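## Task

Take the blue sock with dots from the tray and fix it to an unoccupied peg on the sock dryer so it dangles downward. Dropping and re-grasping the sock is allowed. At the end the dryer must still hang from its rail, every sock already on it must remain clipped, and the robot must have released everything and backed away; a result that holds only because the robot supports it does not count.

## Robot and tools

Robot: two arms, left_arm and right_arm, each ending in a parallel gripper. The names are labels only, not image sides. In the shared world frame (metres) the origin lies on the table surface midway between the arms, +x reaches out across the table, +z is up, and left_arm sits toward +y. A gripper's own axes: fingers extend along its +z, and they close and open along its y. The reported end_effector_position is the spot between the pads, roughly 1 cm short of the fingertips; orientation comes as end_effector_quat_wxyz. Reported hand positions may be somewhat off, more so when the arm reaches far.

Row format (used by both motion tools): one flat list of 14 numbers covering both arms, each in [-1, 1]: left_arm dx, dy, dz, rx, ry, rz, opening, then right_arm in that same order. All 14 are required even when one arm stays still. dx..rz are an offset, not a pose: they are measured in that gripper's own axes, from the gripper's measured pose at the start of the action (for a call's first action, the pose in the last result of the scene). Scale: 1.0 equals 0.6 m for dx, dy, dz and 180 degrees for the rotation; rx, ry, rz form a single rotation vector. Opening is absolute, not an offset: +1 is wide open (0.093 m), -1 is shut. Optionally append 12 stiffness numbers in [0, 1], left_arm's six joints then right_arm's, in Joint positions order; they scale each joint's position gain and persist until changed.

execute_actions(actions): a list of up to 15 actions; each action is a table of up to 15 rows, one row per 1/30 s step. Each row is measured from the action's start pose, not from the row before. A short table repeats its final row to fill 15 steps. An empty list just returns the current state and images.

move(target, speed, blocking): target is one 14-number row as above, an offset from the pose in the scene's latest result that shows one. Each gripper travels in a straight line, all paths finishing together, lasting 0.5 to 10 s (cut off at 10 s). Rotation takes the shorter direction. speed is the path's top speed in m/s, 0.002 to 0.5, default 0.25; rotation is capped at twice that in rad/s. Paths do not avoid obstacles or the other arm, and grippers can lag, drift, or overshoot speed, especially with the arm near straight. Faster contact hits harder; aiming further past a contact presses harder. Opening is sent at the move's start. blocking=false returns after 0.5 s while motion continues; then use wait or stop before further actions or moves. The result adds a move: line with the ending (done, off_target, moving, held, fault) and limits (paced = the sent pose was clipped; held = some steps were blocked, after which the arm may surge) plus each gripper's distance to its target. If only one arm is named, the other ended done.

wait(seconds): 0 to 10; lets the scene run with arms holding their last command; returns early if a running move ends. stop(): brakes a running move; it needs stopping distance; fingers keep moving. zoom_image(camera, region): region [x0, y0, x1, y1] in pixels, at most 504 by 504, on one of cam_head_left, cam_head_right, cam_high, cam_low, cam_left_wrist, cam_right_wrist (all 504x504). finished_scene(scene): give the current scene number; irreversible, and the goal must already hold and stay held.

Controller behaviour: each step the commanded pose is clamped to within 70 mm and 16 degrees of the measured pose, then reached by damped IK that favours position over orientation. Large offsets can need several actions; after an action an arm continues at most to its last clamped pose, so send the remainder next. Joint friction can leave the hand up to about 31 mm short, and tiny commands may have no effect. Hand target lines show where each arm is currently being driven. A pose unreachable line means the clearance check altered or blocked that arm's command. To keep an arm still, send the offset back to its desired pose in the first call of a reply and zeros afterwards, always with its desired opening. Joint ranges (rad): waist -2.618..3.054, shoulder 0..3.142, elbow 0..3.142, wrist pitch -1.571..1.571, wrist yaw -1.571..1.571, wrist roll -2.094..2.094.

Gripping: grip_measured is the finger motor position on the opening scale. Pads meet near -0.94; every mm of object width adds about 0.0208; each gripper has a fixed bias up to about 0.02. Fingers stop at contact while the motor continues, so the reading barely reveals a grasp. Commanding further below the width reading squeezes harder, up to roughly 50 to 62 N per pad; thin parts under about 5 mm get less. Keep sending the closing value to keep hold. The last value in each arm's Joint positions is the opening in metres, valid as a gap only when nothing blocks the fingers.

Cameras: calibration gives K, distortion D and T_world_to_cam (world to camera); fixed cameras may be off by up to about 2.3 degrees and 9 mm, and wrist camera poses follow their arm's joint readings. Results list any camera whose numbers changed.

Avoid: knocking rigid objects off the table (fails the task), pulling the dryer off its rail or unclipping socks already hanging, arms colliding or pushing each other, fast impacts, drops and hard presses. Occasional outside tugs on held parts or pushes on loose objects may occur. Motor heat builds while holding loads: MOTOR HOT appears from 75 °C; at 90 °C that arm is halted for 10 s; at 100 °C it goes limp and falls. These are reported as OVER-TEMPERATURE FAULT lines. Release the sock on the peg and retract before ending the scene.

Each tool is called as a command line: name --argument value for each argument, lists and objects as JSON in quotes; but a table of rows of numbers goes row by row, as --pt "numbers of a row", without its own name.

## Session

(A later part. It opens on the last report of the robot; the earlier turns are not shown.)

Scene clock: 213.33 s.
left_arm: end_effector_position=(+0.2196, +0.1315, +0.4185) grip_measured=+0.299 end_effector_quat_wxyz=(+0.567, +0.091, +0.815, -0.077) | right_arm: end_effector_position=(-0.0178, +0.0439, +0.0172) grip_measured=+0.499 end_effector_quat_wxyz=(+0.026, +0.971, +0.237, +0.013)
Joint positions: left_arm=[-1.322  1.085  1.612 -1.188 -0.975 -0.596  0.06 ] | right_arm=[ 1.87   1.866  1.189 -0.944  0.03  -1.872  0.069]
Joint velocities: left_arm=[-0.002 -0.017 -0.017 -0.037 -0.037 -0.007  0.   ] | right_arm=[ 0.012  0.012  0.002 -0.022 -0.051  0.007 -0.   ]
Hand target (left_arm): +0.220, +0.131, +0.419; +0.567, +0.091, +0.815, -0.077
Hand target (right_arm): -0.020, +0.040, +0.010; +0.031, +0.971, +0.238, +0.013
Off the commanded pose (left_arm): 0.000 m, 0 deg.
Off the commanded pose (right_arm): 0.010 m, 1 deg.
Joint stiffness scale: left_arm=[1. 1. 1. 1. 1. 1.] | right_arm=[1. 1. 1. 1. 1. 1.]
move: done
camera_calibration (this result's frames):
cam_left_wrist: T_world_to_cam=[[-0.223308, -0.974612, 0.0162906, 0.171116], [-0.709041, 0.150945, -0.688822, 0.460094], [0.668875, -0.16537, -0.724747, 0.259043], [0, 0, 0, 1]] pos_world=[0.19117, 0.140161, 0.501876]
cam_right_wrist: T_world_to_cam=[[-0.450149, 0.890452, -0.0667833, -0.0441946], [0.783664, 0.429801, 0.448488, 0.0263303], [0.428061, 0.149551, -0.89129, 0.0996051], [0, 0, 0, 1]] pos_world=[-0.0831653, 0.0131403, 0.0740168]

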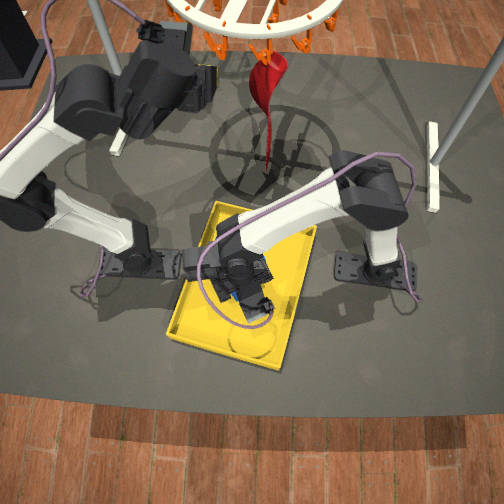

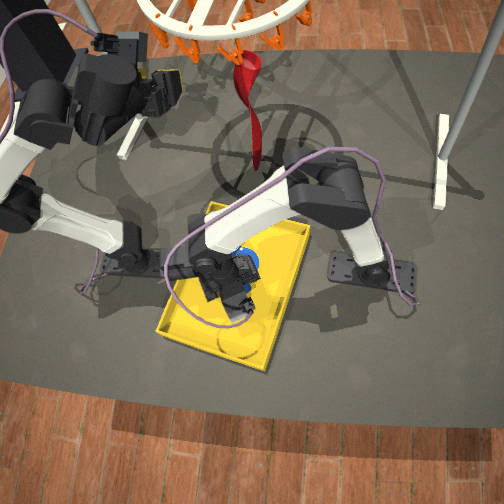

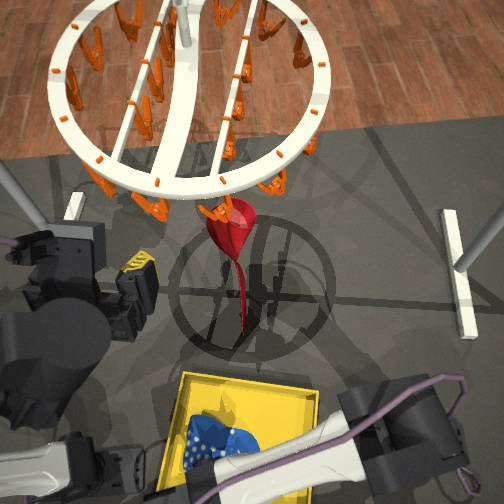

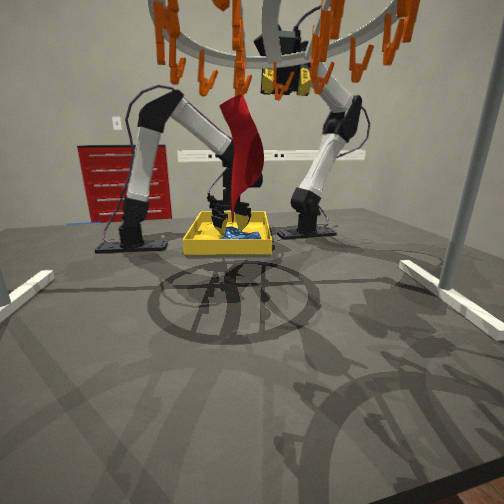

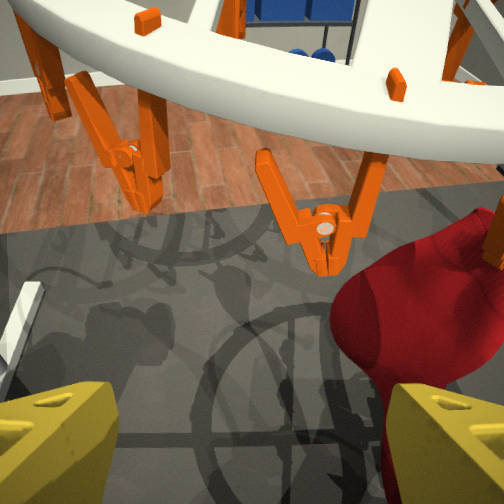

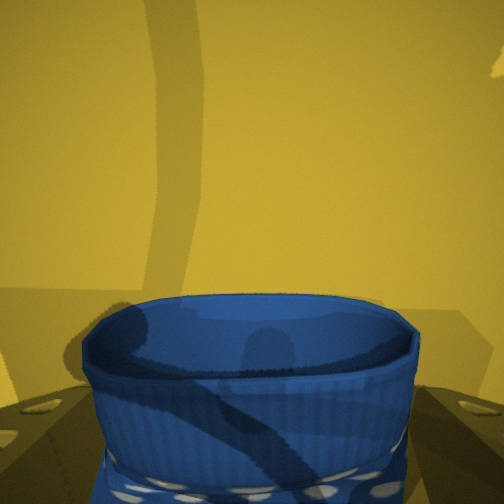

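move --target '[0,0,0,0,0,0,0.3,0,0,0,0,0,0,-1]'

move --target '[0,0,0,0,0,0,0.3,0,0.1,-0.2,0,0,0,-1]' --speed 0.15

Scene clock: 218.23 s.
left_arm: end_effector_position=(+0.2196, +0.1315, +0.4185) grip_measured=+0.299 end_effector_quat_wxyz=(+0.567, +0.091, +0.815, -0.077) | right_arm: end_effector_position=(-0.0179, +0.0443, +0.0172) grip_measured=-1.000 end_effector_quat_wxyz=(+0.026, +0.971, +0.237, +0.013)
Joint positions: left_arm=[-1.322  1.085  1.612 -1.188 -0.975 -0.596  0.06 ] | right_arm=[ 1.87   1.866  1.189 -0.943  0.03  -1.872  0.   ]
Joint velocities: left_arm=[ 0.002  0.012 -0.017  0.125  0.051  0.022  0.   ] | right_arm=[-0.002  0.002 -0.022 -0.066 -0.066 -0.022  0.   ]
Hand target (left_arm): +0.220, +0.131, +0.419; +0.567, +0.091, +0.815, -0.077
Hand target (right_arm): -0.018, +0.044, +0.017; +0.026, +0.971, +0.237, +0.013
Off the commanded pose (left_arm): 0.000 m, 0 deg.
Off the commanded pose (right_arm): 0.000 m, 0 deg.
Joint stiffness scale: left_arm=[1. 1. 1. 1. 1. 1.] | right_arm=[1. 1. 1. 1. 1. 1.]
move: done
camera_calibration (this result's frames):
cam_left_wrist: T_world_to_cam=[[-0.223308, -0.974612, 0.0162906, 0.171116], [-0.709041, 0.150945, -0.688822, 0.460094], [0.668875, -0.16537, -0.724747, 0.259043], [0, 0, 0, 1]] pos_world=[0.19117, 0.140161, 0.501876]
cam_right_wrist: T_world_to_cam=[[-0.450167, 0.890552, -0.0653246, -0.0445786], [0.783785, 0.429127, 0.448922, 0.026258], [0.427821, 0.15089, -0.89118, 0.0994966], [0, 0, 0, 1]] pos_world=[-0.0832152, 0.0134185, 0.0739695]

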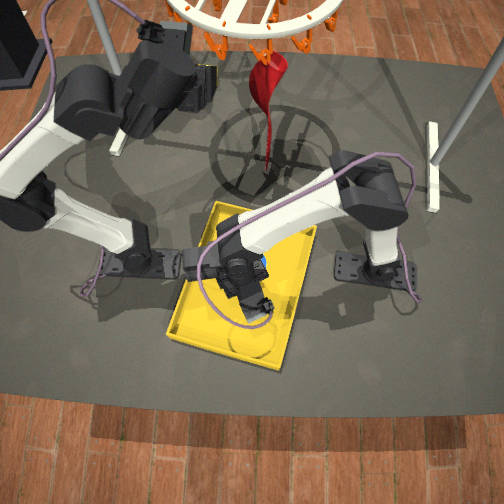

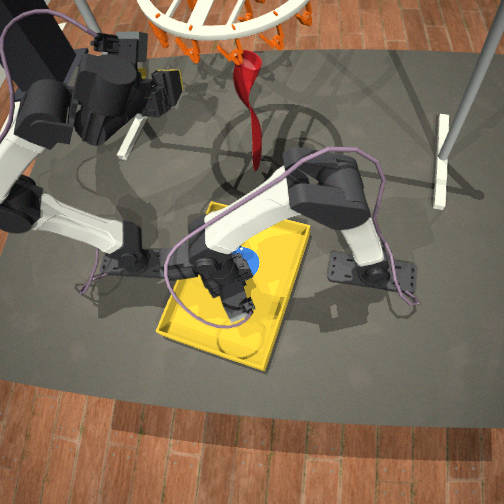

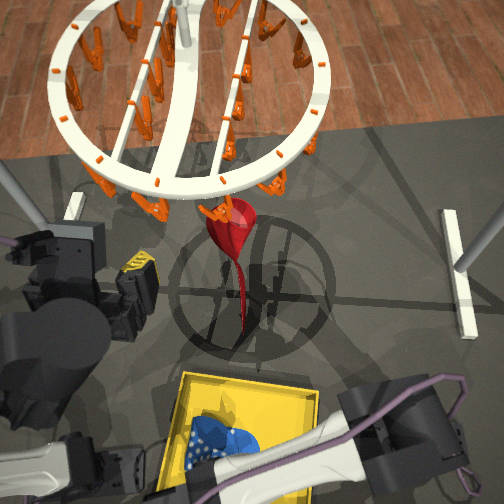

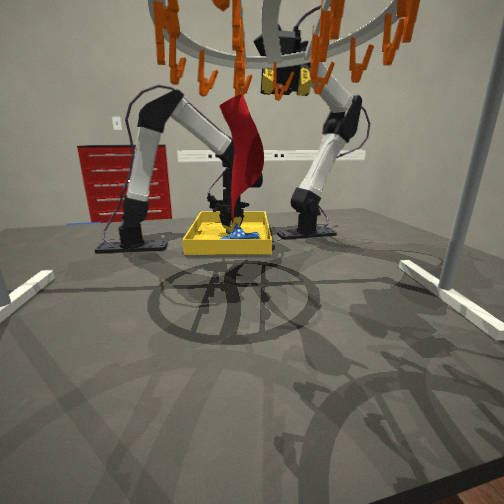

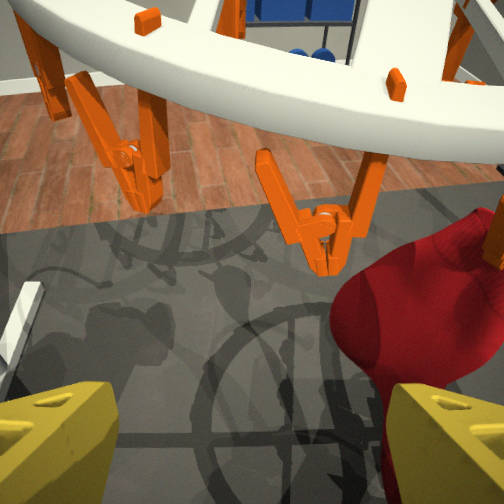

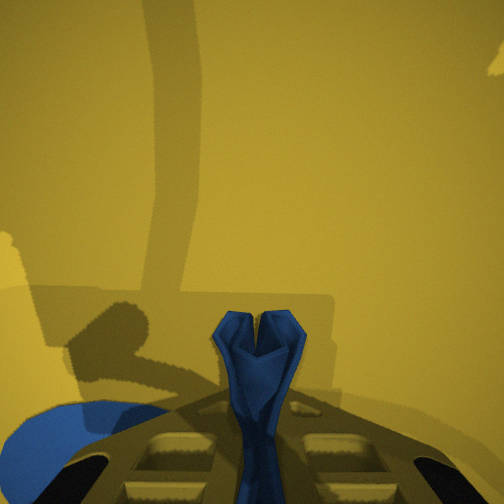

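Scene clock: 219.73 s.
left_arm: end_effector_position=(+0.2196, +0.1315, +0.4185) grip_measured=+0.299 end_effector_quat_wxyz=(+0.567, +0.091, +0.815, -0.077) | right_arm: end_effector_position=(+0.0030, -0.0069, +0.1292) grip_measured=-1.000 end_effector_quat_wxyz=(+0.036, +0.970, +0.239, +0.011)
Joint positions: left_arm=[-1.322  1.085  1.612 -1.188 -0.975 -0.596  0.06 ] | right_arm=[ 1.826  1.588  1.322 -1.375  0.03  -1.919  0.   ]
Joint velocities: left_arm=[-0.002  0.002 -0.002  0.037  0.037 -0.022  0.   ] | right_arm=[-0.007  0.017 -0.017 -0.081  0.007 -0.051  0.   ]
Hand target (left_arm): +0.220, +0.131, +0.419; +0.567, +0.091, +0.815, -0.077
Hand target (right_arm): +0.005, -0.005, +0.139; +0.025, +0.971, +0.237, +0.013
Off the commanded pose (left_arm): 0.000 m, 0 deg.
Off the commanded pose (right_arm): 0.012 m, 1 deg.
Joint stiffness scale: left_arm=[1. 1. 1. 1. 1. 1.] | right_arm=[1. 1. 1. 1. 1. 1.]
move: off_target (right_arm)
camera_calibration (this result's frames):
cam_left_wrist: T_world_to_cam=[[-0.223308, -0.974612, 0.0162906, 0.171116], [-0.709041, 0.150945, -0.688822, 0.460094], [0.668875, -0.16537, -0.724747, 0.259043], [0, 0, 0, 1]] pos_world=[0.19117, 0.140161, 0.501876]
cam_right_wrist: T_world_to_cam=[[-0.452063, 0.887896, -0.0853172, 0.0202979], [0.782541, 0.440683, 0.439806, -0.0171492], [0.4281, 0.132056, -0.894031, 0.198387], [0, 0, 0, 1]] pos_world=[-0.0623337, -0.0366632, 0.186639]

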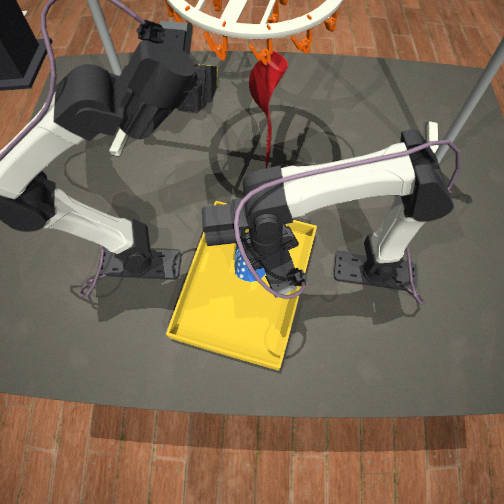

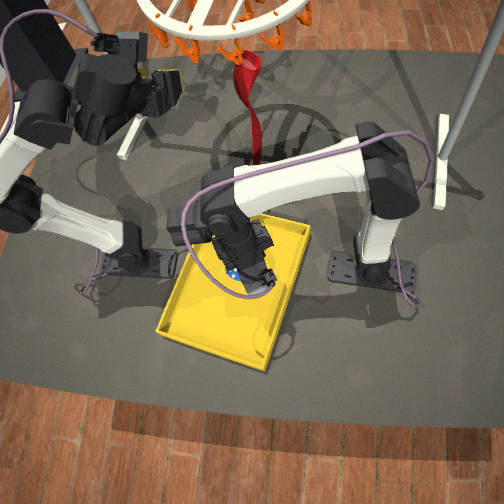

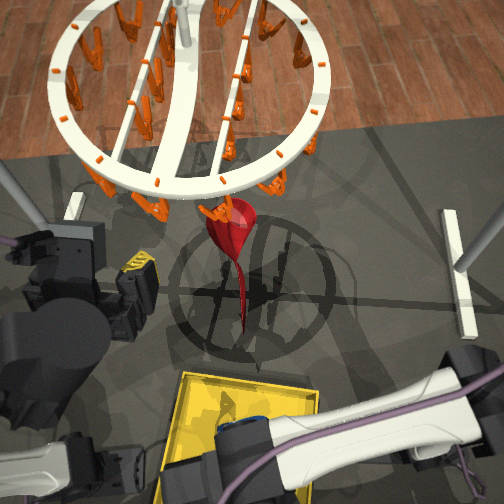

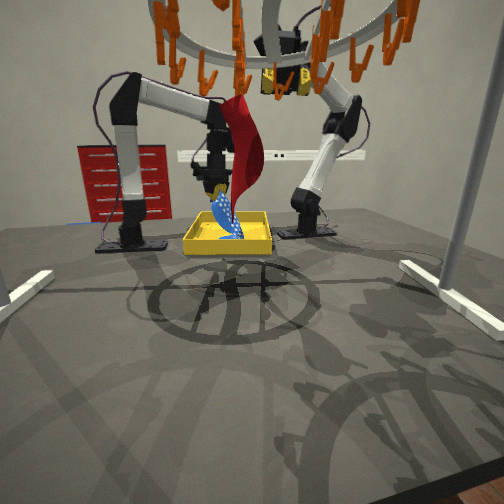

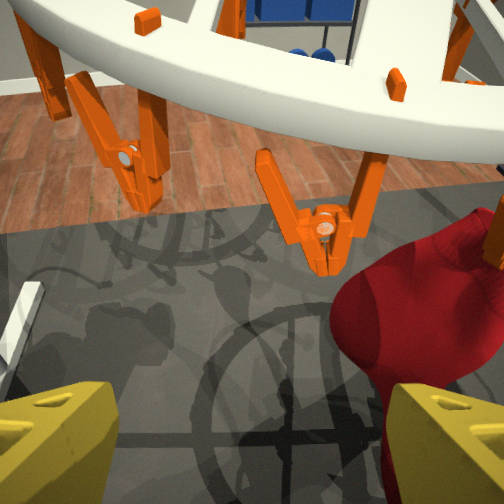

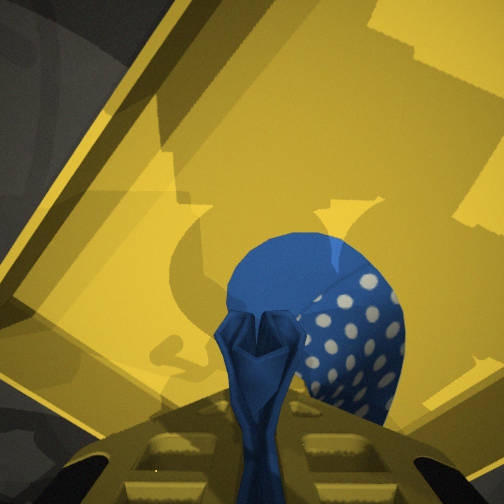

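move --target '[0,0,0,0,0,0,0.3,0.057,0.168,-0.03,0,0,0.75,-1]' --speed 0.4

Scene clock: 228.90 s.
left_arm: end_effector_position=(+0.2196, +0.1315, +0.4185) grip_measured=+0.299 end_effector_quat_wxyz=(+0.567, +0.091, +0.815, -0.077) | right_arm: end_effector_position=(+0.0773, -0.0678, +0.1552) grip_measured=-1.000 end_effector_quat_wxyz=(-0.002, -0.598, +0.801, -0.026)
Joint positions: left_arm=[-1.322  1.085  1.612 -1.188 -0.975 -0.596  0.06 ] | right_arm=[ 1.499  1.343  1.209 -1.474  0.036  0.094  0.   ]
Joint velocities: left_arm=[ 0.007  0.002 -0.012 -0.022 -0.022  0.022 -0.   ] | right_arm=[-0.007  0.002 -0.002  0.007 -0.081  0.007  0.   ]
Hand target (left_arm): +0.220, +0.131, +0.419; +0.567, +0.091, +0.815, -0.077
Hand target (right_arm): +0.078, -0.078, +0.153; -0.007, -0.592, +0.805, -0.035
Off the commanded pose (left_arm): 0.000 m, 0 deg.
Off the commanded pose (right_arm): 0.011 m, 2 deg.
Joint stiffness scale: left_arm=[1. 1. 1. 1. 1. 1.] | right_arm=[1. 1. 1. 1. 1. 1.]
move: off_target (right_arm)
camera_calibration (this result's frames):
cam_left_wrist: T_world_to_cam=[[-0.223308, -0.974612, 0.0162906, 0.171116], [-0.709041, 0.150945, -0.688822, 0.460094], [0.668875, -0.16537, -0.724747, 0.259043], [0, 0, 0, 1]] pos_world=[0.19117, 0.140161, 0.501876]
cam_right_wrist: T_world_to_cam=[[0.955597, -0.293174, 0.0297196, -0.0965542], [-0.272718, -0.841675, 0.466056, -0.0694169], [-0.111622, -0.453467, -0.884256, 0.198369], [0, 0, 0, 1]] pos_world=[0.095478, 0.00322023, 0.210631]

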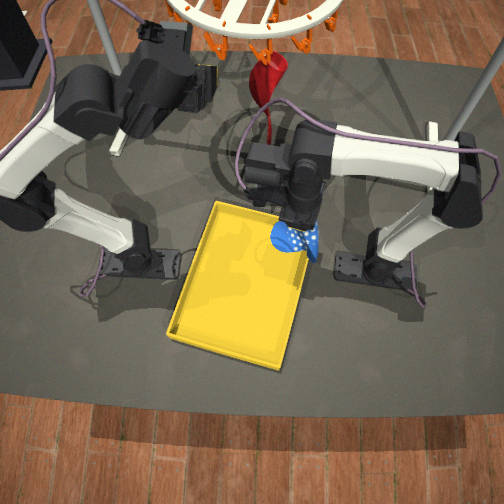

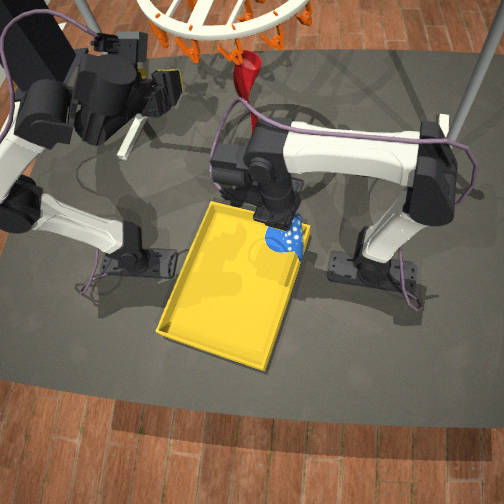

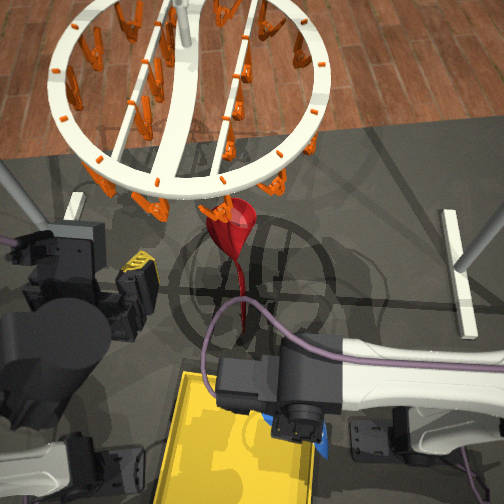

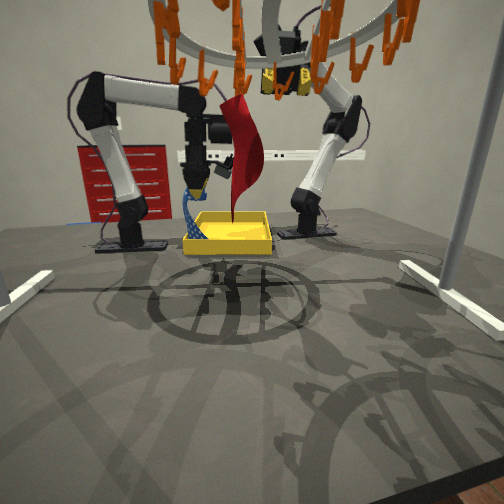

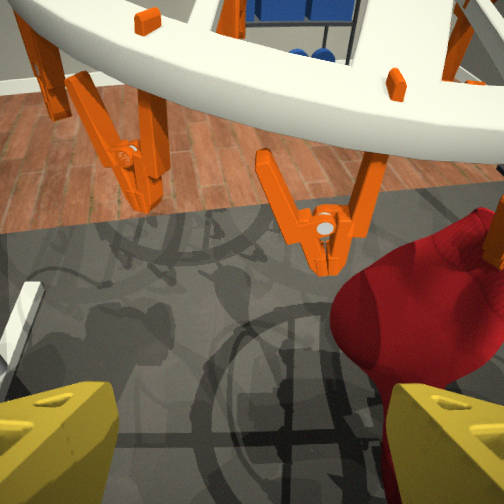

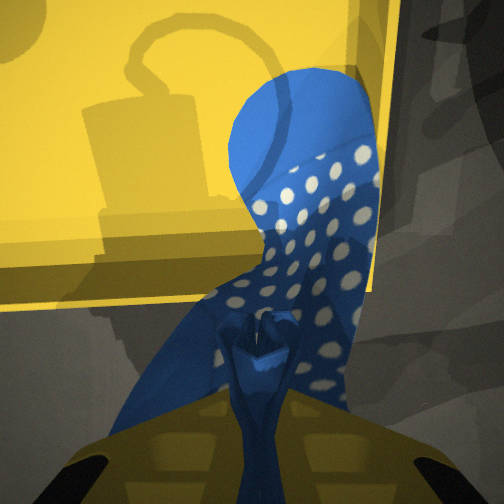

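move --target '[-0.035,-0.04,0.045,0,0,0,0.3,-0.203,-0.141,-0.193,0.22,-0.583,0.177,-1]' --speed 0.3

Scene clock: 249.53 s.
left_arm: end_effector_position=(+0.2431, +0.1058, +0.4288) grip_measured=+0.299 end_effector_quat_wxyz=(+0.569, +0.089, +0.814, -0.079) | right_arm: end_effector_position=(+0.1881, +0.0337, +0.2751) grip_measured=-1.000 end_effector_quat_wxyz=(+0.775, -0.159, +0.570, +0.223)
Joint positions: left_arm=[-1.223  1.176  1.672 -1.071 -0.895 -0.498  0.06 ] | right_arm=[ 1.606  1.407  0.351  1.54   0.872 -0.374  0.   ]
Joint velocities: left_arm=[ 0.007 -0.017  0.007  0.037  0.051  0.022 -0.001] | right_arm=[-0.007  0.007 -0.002 -0.066 -0.081 -0.066  0.   ]
Hand target (left_arm): +0.247, +0.101, +0.429; +0.567, +0.090, +0.815, -0.077
Hand target (right_arm): +0.189, +0.032, +0.271; +0.776, -0.163, +0.568, +0.219
Off the commanded pose (left_arm): 0.006 m, 0 deg.
Off the commanded pose (right_arm): 0.006 m, 3 deg.
Joint stiffness scale: left_arm=[1. 1. 1. 1. 1. 1.] | right_arm=[1. 1. 1. 1. 1. 1.]
joint sent to its limit (right arm) — the command would take joint 4 (wrist pitch) past its upper limit, so that joint was sent only as far as its limit.
move: off_target (right_arm)
camera_calibration (this result's frames):
cam_left_wrist: T_world_to_cam=[[-0.223928, -0.974376, 0.0211496, 0.14924], [-0.707084, 0.147489, -0.691578, 0.488756], [0.670737, -0.169818, -0.721992, 0.245337], [0, 0, 0, 1]] pos_world=[0.214453, 0.114992, 0.511988]
cam_right_wrist: T_world_to_cam=[[0.536971, -0.843452, -0.0158316, -0.0664382], [-0.132799, -0.065982, -0.988944, 0.338215], [0.833083, 0.533137, -0.14744, -0.0508447], [0, 0, 0, 1]] pos_world=[0.122948, -0.00661419, 0.325928]

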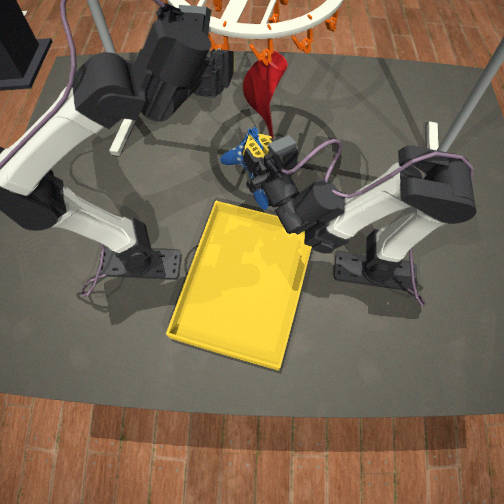

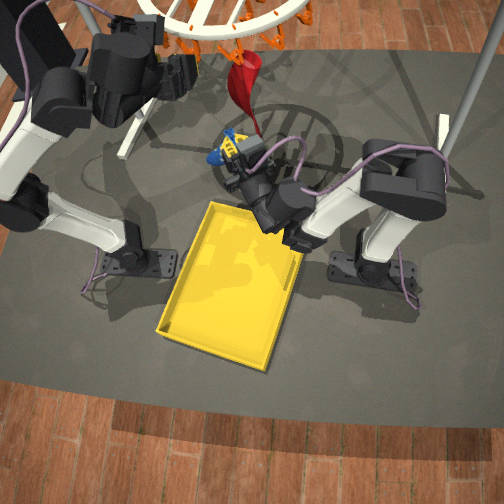

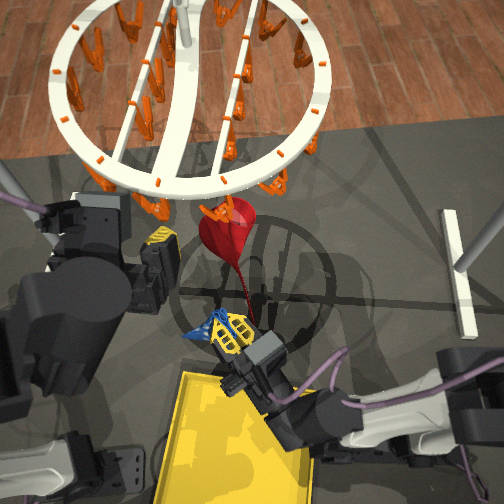

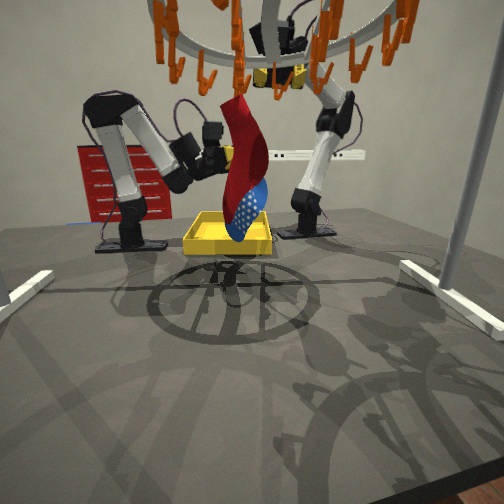

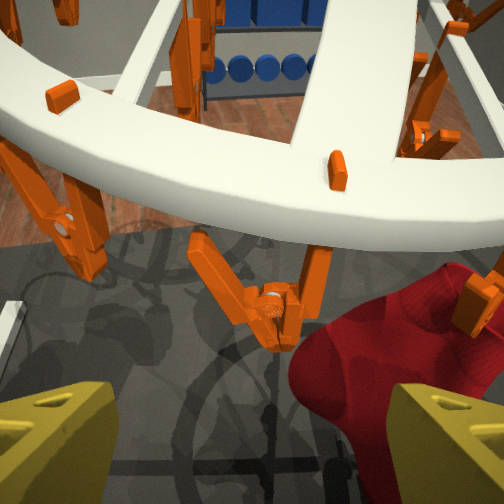

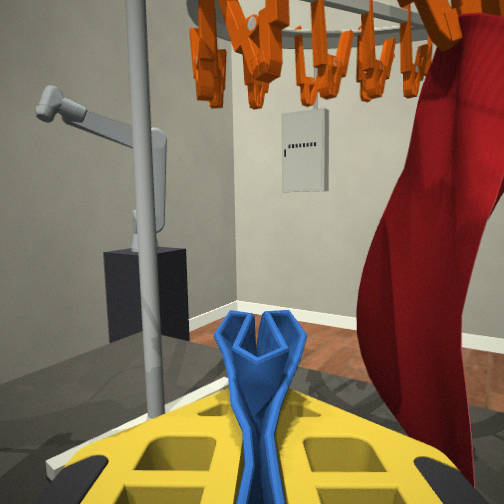

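move --target '[-0.003,0,0.1,0,0,0,0.3,0,0,0,0,0,0,-1]' --speed 0.05

zoom_image --camera "cam_low" --region '[220, 30, 340, 130]'

Scene clock: 259.13 s.
left_arm: end_effector_position=(+0.2930, +0.0984, +0.4223) grip_measured=+0.299 end_effector_quat_wxyz=(+0.575, +0.082, +0.808, -0.093) | right_arm: end_effector_position=(+0.1881, +0.0335, +0.2755) grip_measured=-1.000 end_effector_quat_wxyz=(+0.775, -0.158, +0.570, +0.223)
Joint positions: left_arm=[-0.991  1.194  1.581 -0.815 -0.687 -0.34   0.06 ] | right_arm=[ 1.605  1.407  0.351  1.542  0.871 -0.375  0.   ]
Joint velocities: left_arm=[-0.012  0.002 -0.007  0.007 -0.022 -0.007  0.   ] | right_arm=[ 0.002 -0.002 -0.007  0.022  0.066 -0.037  0.   ]
Hand target (left_arm): +0.300, +0.093, +0.409; +0.567, +0.088, +0.815, -0.081
Hand target (right_arm): +0.188, +0.034, +0.275; +0.775, -0.159, +0.570, +0.223
Off the commanded pose (left_arm): 0.015 m, 2 deg.
Off the commanded pose (right_arm): 0.000 m, 0 deg.
Joint stiffness scale: left_arm=[1. 1. 1. 1. 1. 1.] | right_arm=[1. 1. 1. 1. 1. 1.]
move: off_target (left_arm)
camera_calibration (this result's frames):
cam_left_wrist: T_world_to_cam=[[-0.227686, -0.972479, 0.0494298, 0.142247], [-0.69728, 0.1274, -0.705386, 0.525625], [0.679676, -0.195073, -0.707098, 0.199489], [0, 0, 0, 1]] pos_world=[0.263307, 0.110282, 0.504796]
cam_right_wrist: T_world_to_cam=[[0.53704, -0.843397, -0.0164005, -0.0664113], [-0.131902, -0.064755, -0.989145, 0.338405], [0.833181, 0.533374, -0.146022, -0.0511627], [0, 0, 0, 1]] pos_world=[0.12293, -0.00680882, 0.326172]

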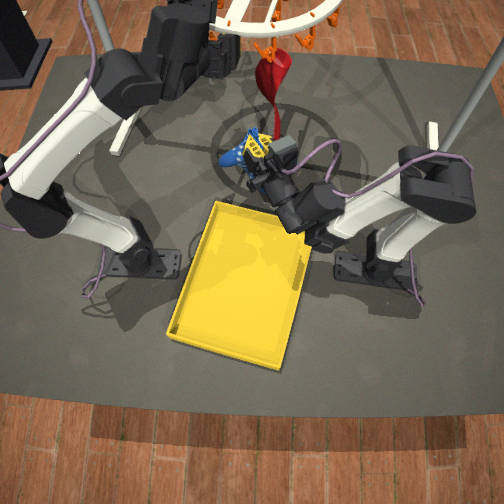

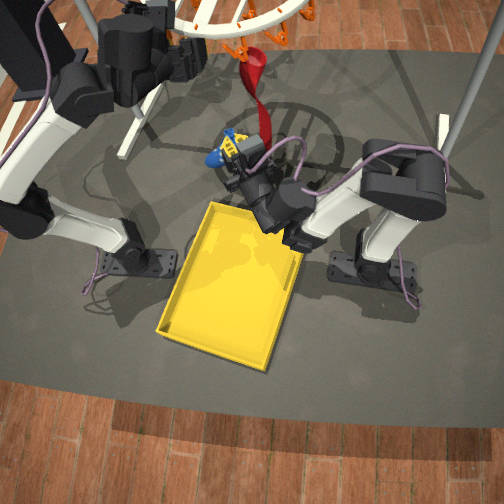

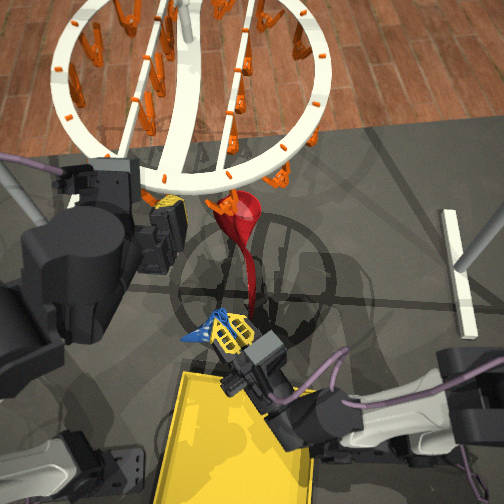

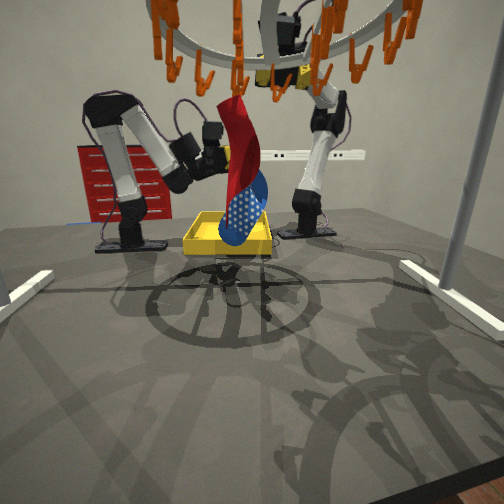

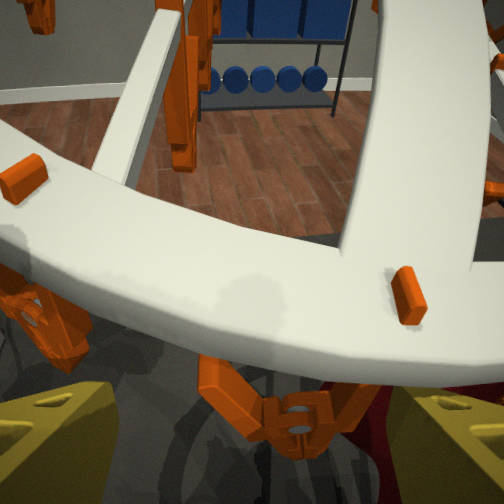

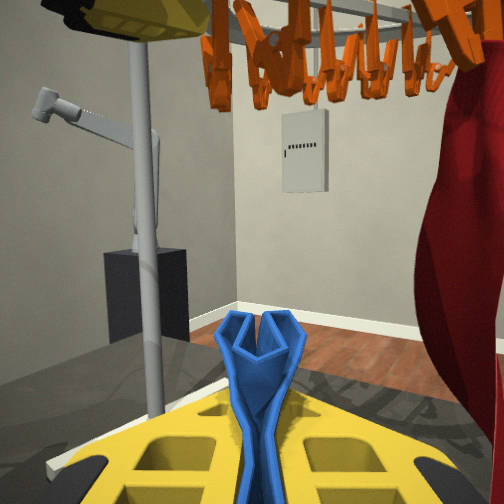

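Region (220, 30, 340, 130) of cam_low's 504x504 image, scaled by 4.200, with more detail than that image has.

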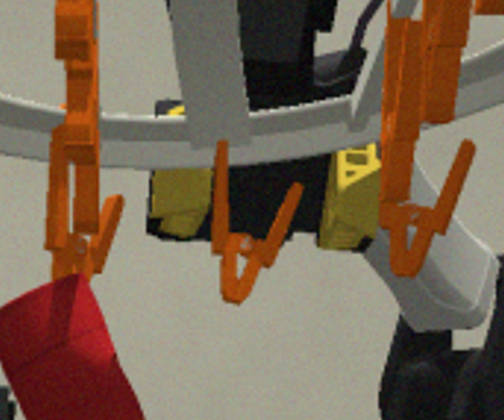

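move --target '[0.052,-0.012,-0.01,0,0,0,0.3,0,0,0,0,0,0,-1]' --speed 0.05

zoom_image --camera "cam_low" --region '[220, 30, 340, 130]'

Scene clock: 265.83 s.
left_arm: end_effector_position=(+0.2790, +0.0910, +0.3994) grip_measured=+0.299 end_effector_quat_wxyz=(+0.576, +0.082, +0.808, -0.091) | right_arm: end_effector_position=(+0.1881, +0.0335, +0.2755) grip_measured=-1.000 end_effector_quat_wxyz=(+0.775, -0.158, +0.570, +0.223)
Joint positions: left_arm=[-1.074  1.15   1.458 -0.766 -0.765 -0.385  0.06 ] | right_arm=[ 1.605  1.407  0.351  1.542  0.871 -0.375  0.   ]
Joint velocities: left_arm=[-0.012  0.007 -0.022  0.051 -0.007 -0.022  0.002] | right_arm=[-0.002 -0.007  0.017  0.007 -0.037  0.066  0.   ]
Hand target (left_arm): +0.275, +0.093, +0.395; +0.576, +0.082, +0.808, -0.092
Hand target (right_arm): +0.188, +0.034, +0.275; +0.775, -0.158, +0.570, +0.223
Off the commanded pose (left_arm): 0.006 m, 0 deg.
Off the commanded pose (right_arm): 0.000 m, 0 deg.
Joint stiffness scale: left_arm=[1. 1. 1. 1. 1. 1.] | right_arm=[1. 1. 1. 1. 1. 1.]
move: done
camera_calibration (this result's frames):
cam_left_wrist: T_world_to_cam=[[-0.226148, -0.972943, 0.0473163, 0.133527], [-0.695989, 0.127407, -0.706659, 0.500724], [0.681511, -0.192741, -0.70597, 0.190179], [0, 0, 0, 1]] pos_world=[0.249086, 0.102774, 0.481784]
cam_right_wrist: T_world_to_cam=[[0.53704, -0.843397, -0.0164005, -0.0664113], [-0.131902, -0.064755, -0.989145, 0.338405], [0.833181, 0.533374, -0.146022, -0.0511627], [0, 0, 0, 1]] pos_world=[0.12293, -0.00680882, 0.326172]

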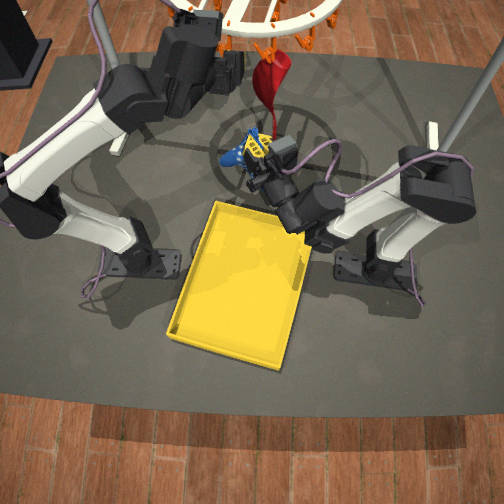

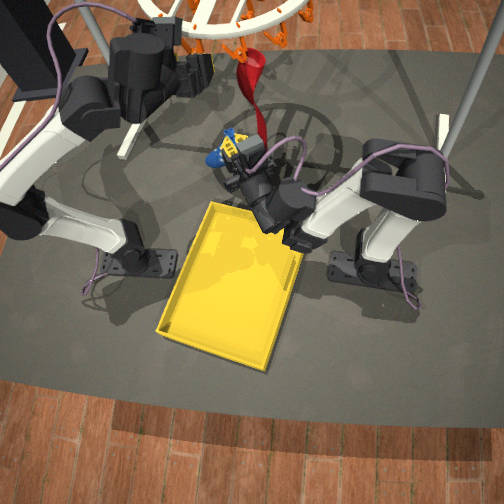

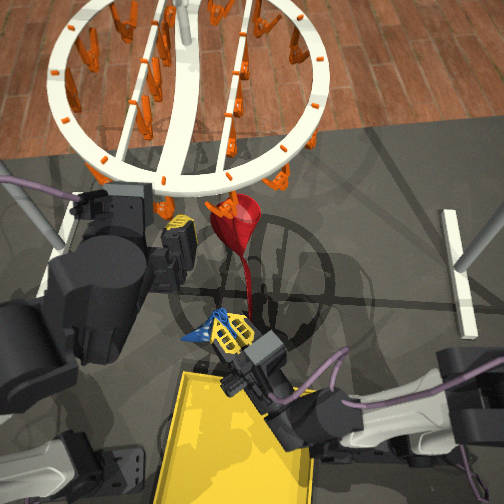

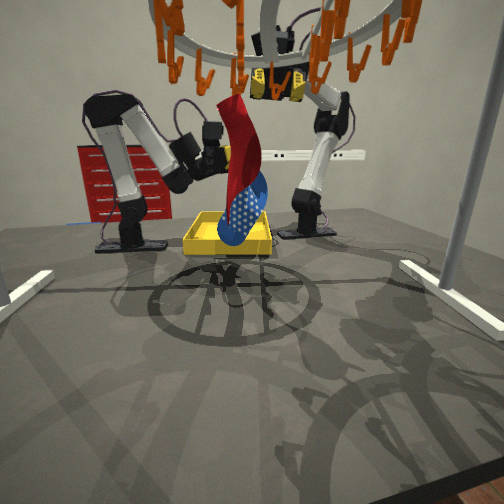

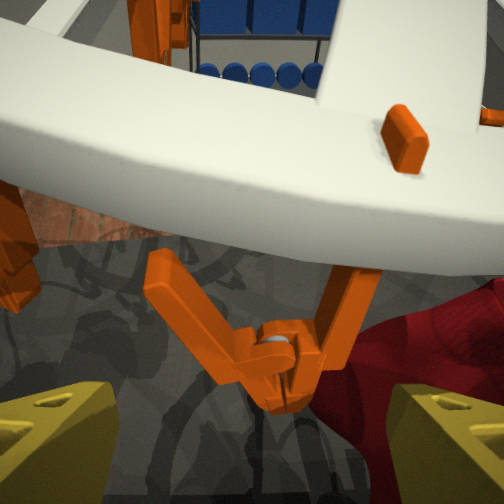

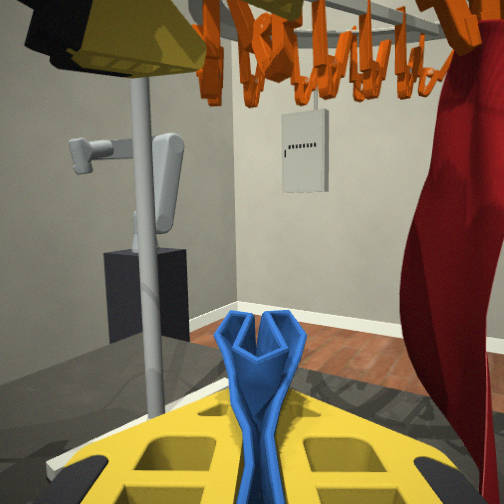

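Region (220, 30, 340, 130) of cam_low's 504x504 image, scaled by 4.200, with more detail than that image has.

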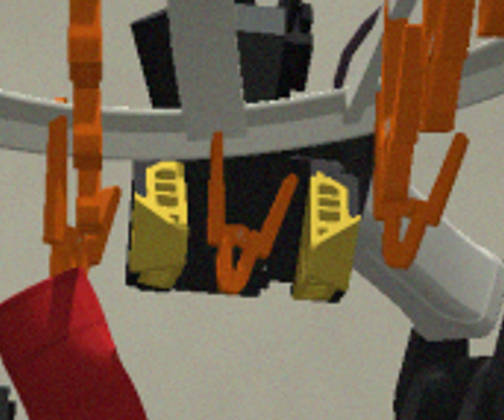

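move --target '[-0.025,0,0.035,0,-0.045,0,0.3,0,0,0,0,0,0,-1]' --speed 0.04

zoom_image --camera "cam_low" --region '[220, 30, 340, 130]'

Scene clock: 279.27 s.
left_arm: end_effector_position=(+0.3045, +0.0794, +0.4098) grip_measured=+0.299 end_effector_quat_wxyz=(+0.631, +0.074, +0.766, -0.099) | right_arm: end_effector_position=(+0.1881, +0.0335, +0.2755) grip_measured=-1.000 end_effector_quat_wxyz=(+0.775, -0.158, +0.570, +0.223)
Joint positions: left_arm=[-1.019  1.15   1.338 -0.442 -0.755 -0.235  0.06 ] | right_arm=[ 1.605  1.407  0.351  1.542  0.871 -0.375  0.   ]
Joint velocities: left_arm=[ 0.002 -0.012 -0.007  0.007 -0.007  0.051 -0.   ] | right_arm=[ 0.002 -0.012 -0.002  0.037 -0.022 -0.007  0.   ]
Hand target (left_arm): +0.303, +0.086, +0.407; +0.631, +0.075, +0.766, -0.097
Hand target (right_arm): +0.188, +0.034, +0.275; +0.775, -0.158, +0.570, +0.223
Off the commanded pose (left_arm): 0.007 m, 0 deg.
Off the commanded pose (right_arm): 0.000 m, 0 deg.
Joint stiffness scale: left_arm=[1. 1. 1. 1. 1. 1.] | right_arm=[1. 1. 1. 1. 1. 1.]
move: done
camera_calibration (this result's frames):
cam_left_wrist: T_world_to_cam=[[-0.225356, -0.9728, 0.0536088, 0.124659], [-0.594507, 0.0937123, -0.798611, 0.536784], [0.771865, -0.211843, -0.599456, 0.108289], [0, 0, 0, 1]] pos_world=[0.263631, 0.0939053, 0.486913]
cam_right_wrist: T_world_to_cam=[[0.53704, -0.843397, -0.0164005, -0.0664113], [-0.131902, -0.064755, -0.989145, 0.338405], [0.833181, 0.533374, -0.146022, -0.0511627], [0, 0, 0, 1]] pos_world=[0.12293, -0.00680882, 0.326172]

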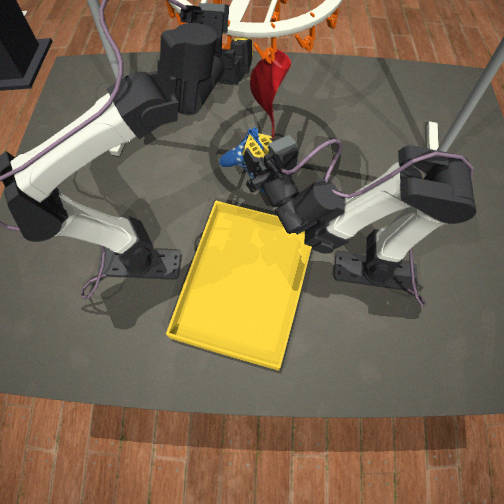

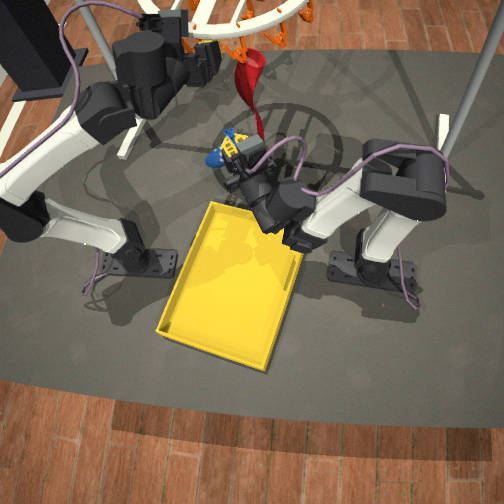

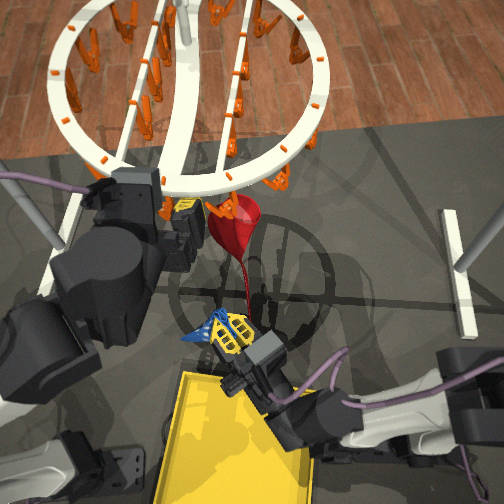

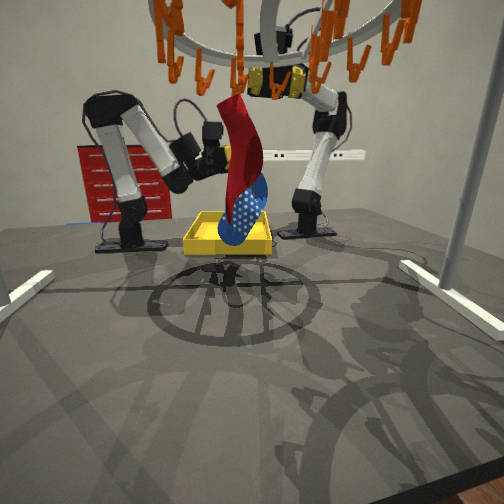

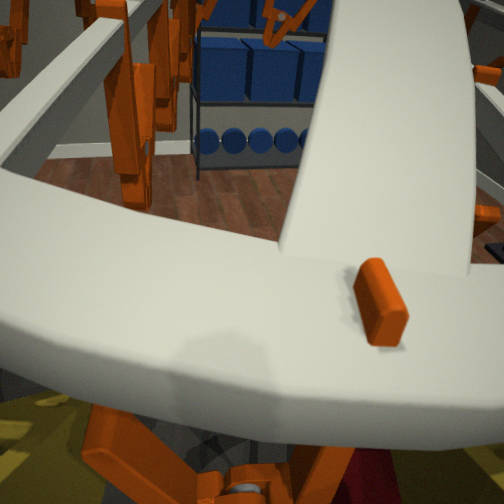

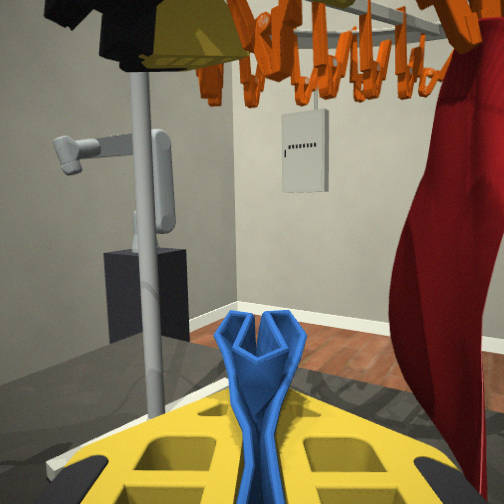

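Region (220, 30, 340, 130) of cam_low's 504x504 image, scaled by 4.200, with more detail than that image has.

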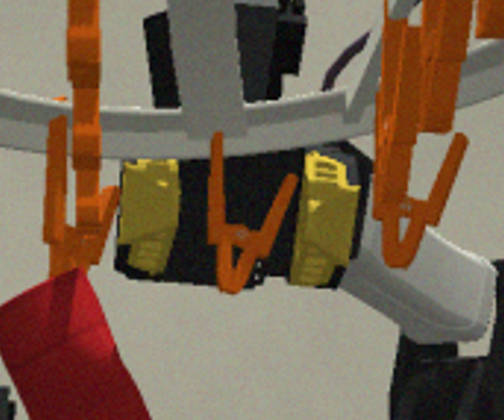

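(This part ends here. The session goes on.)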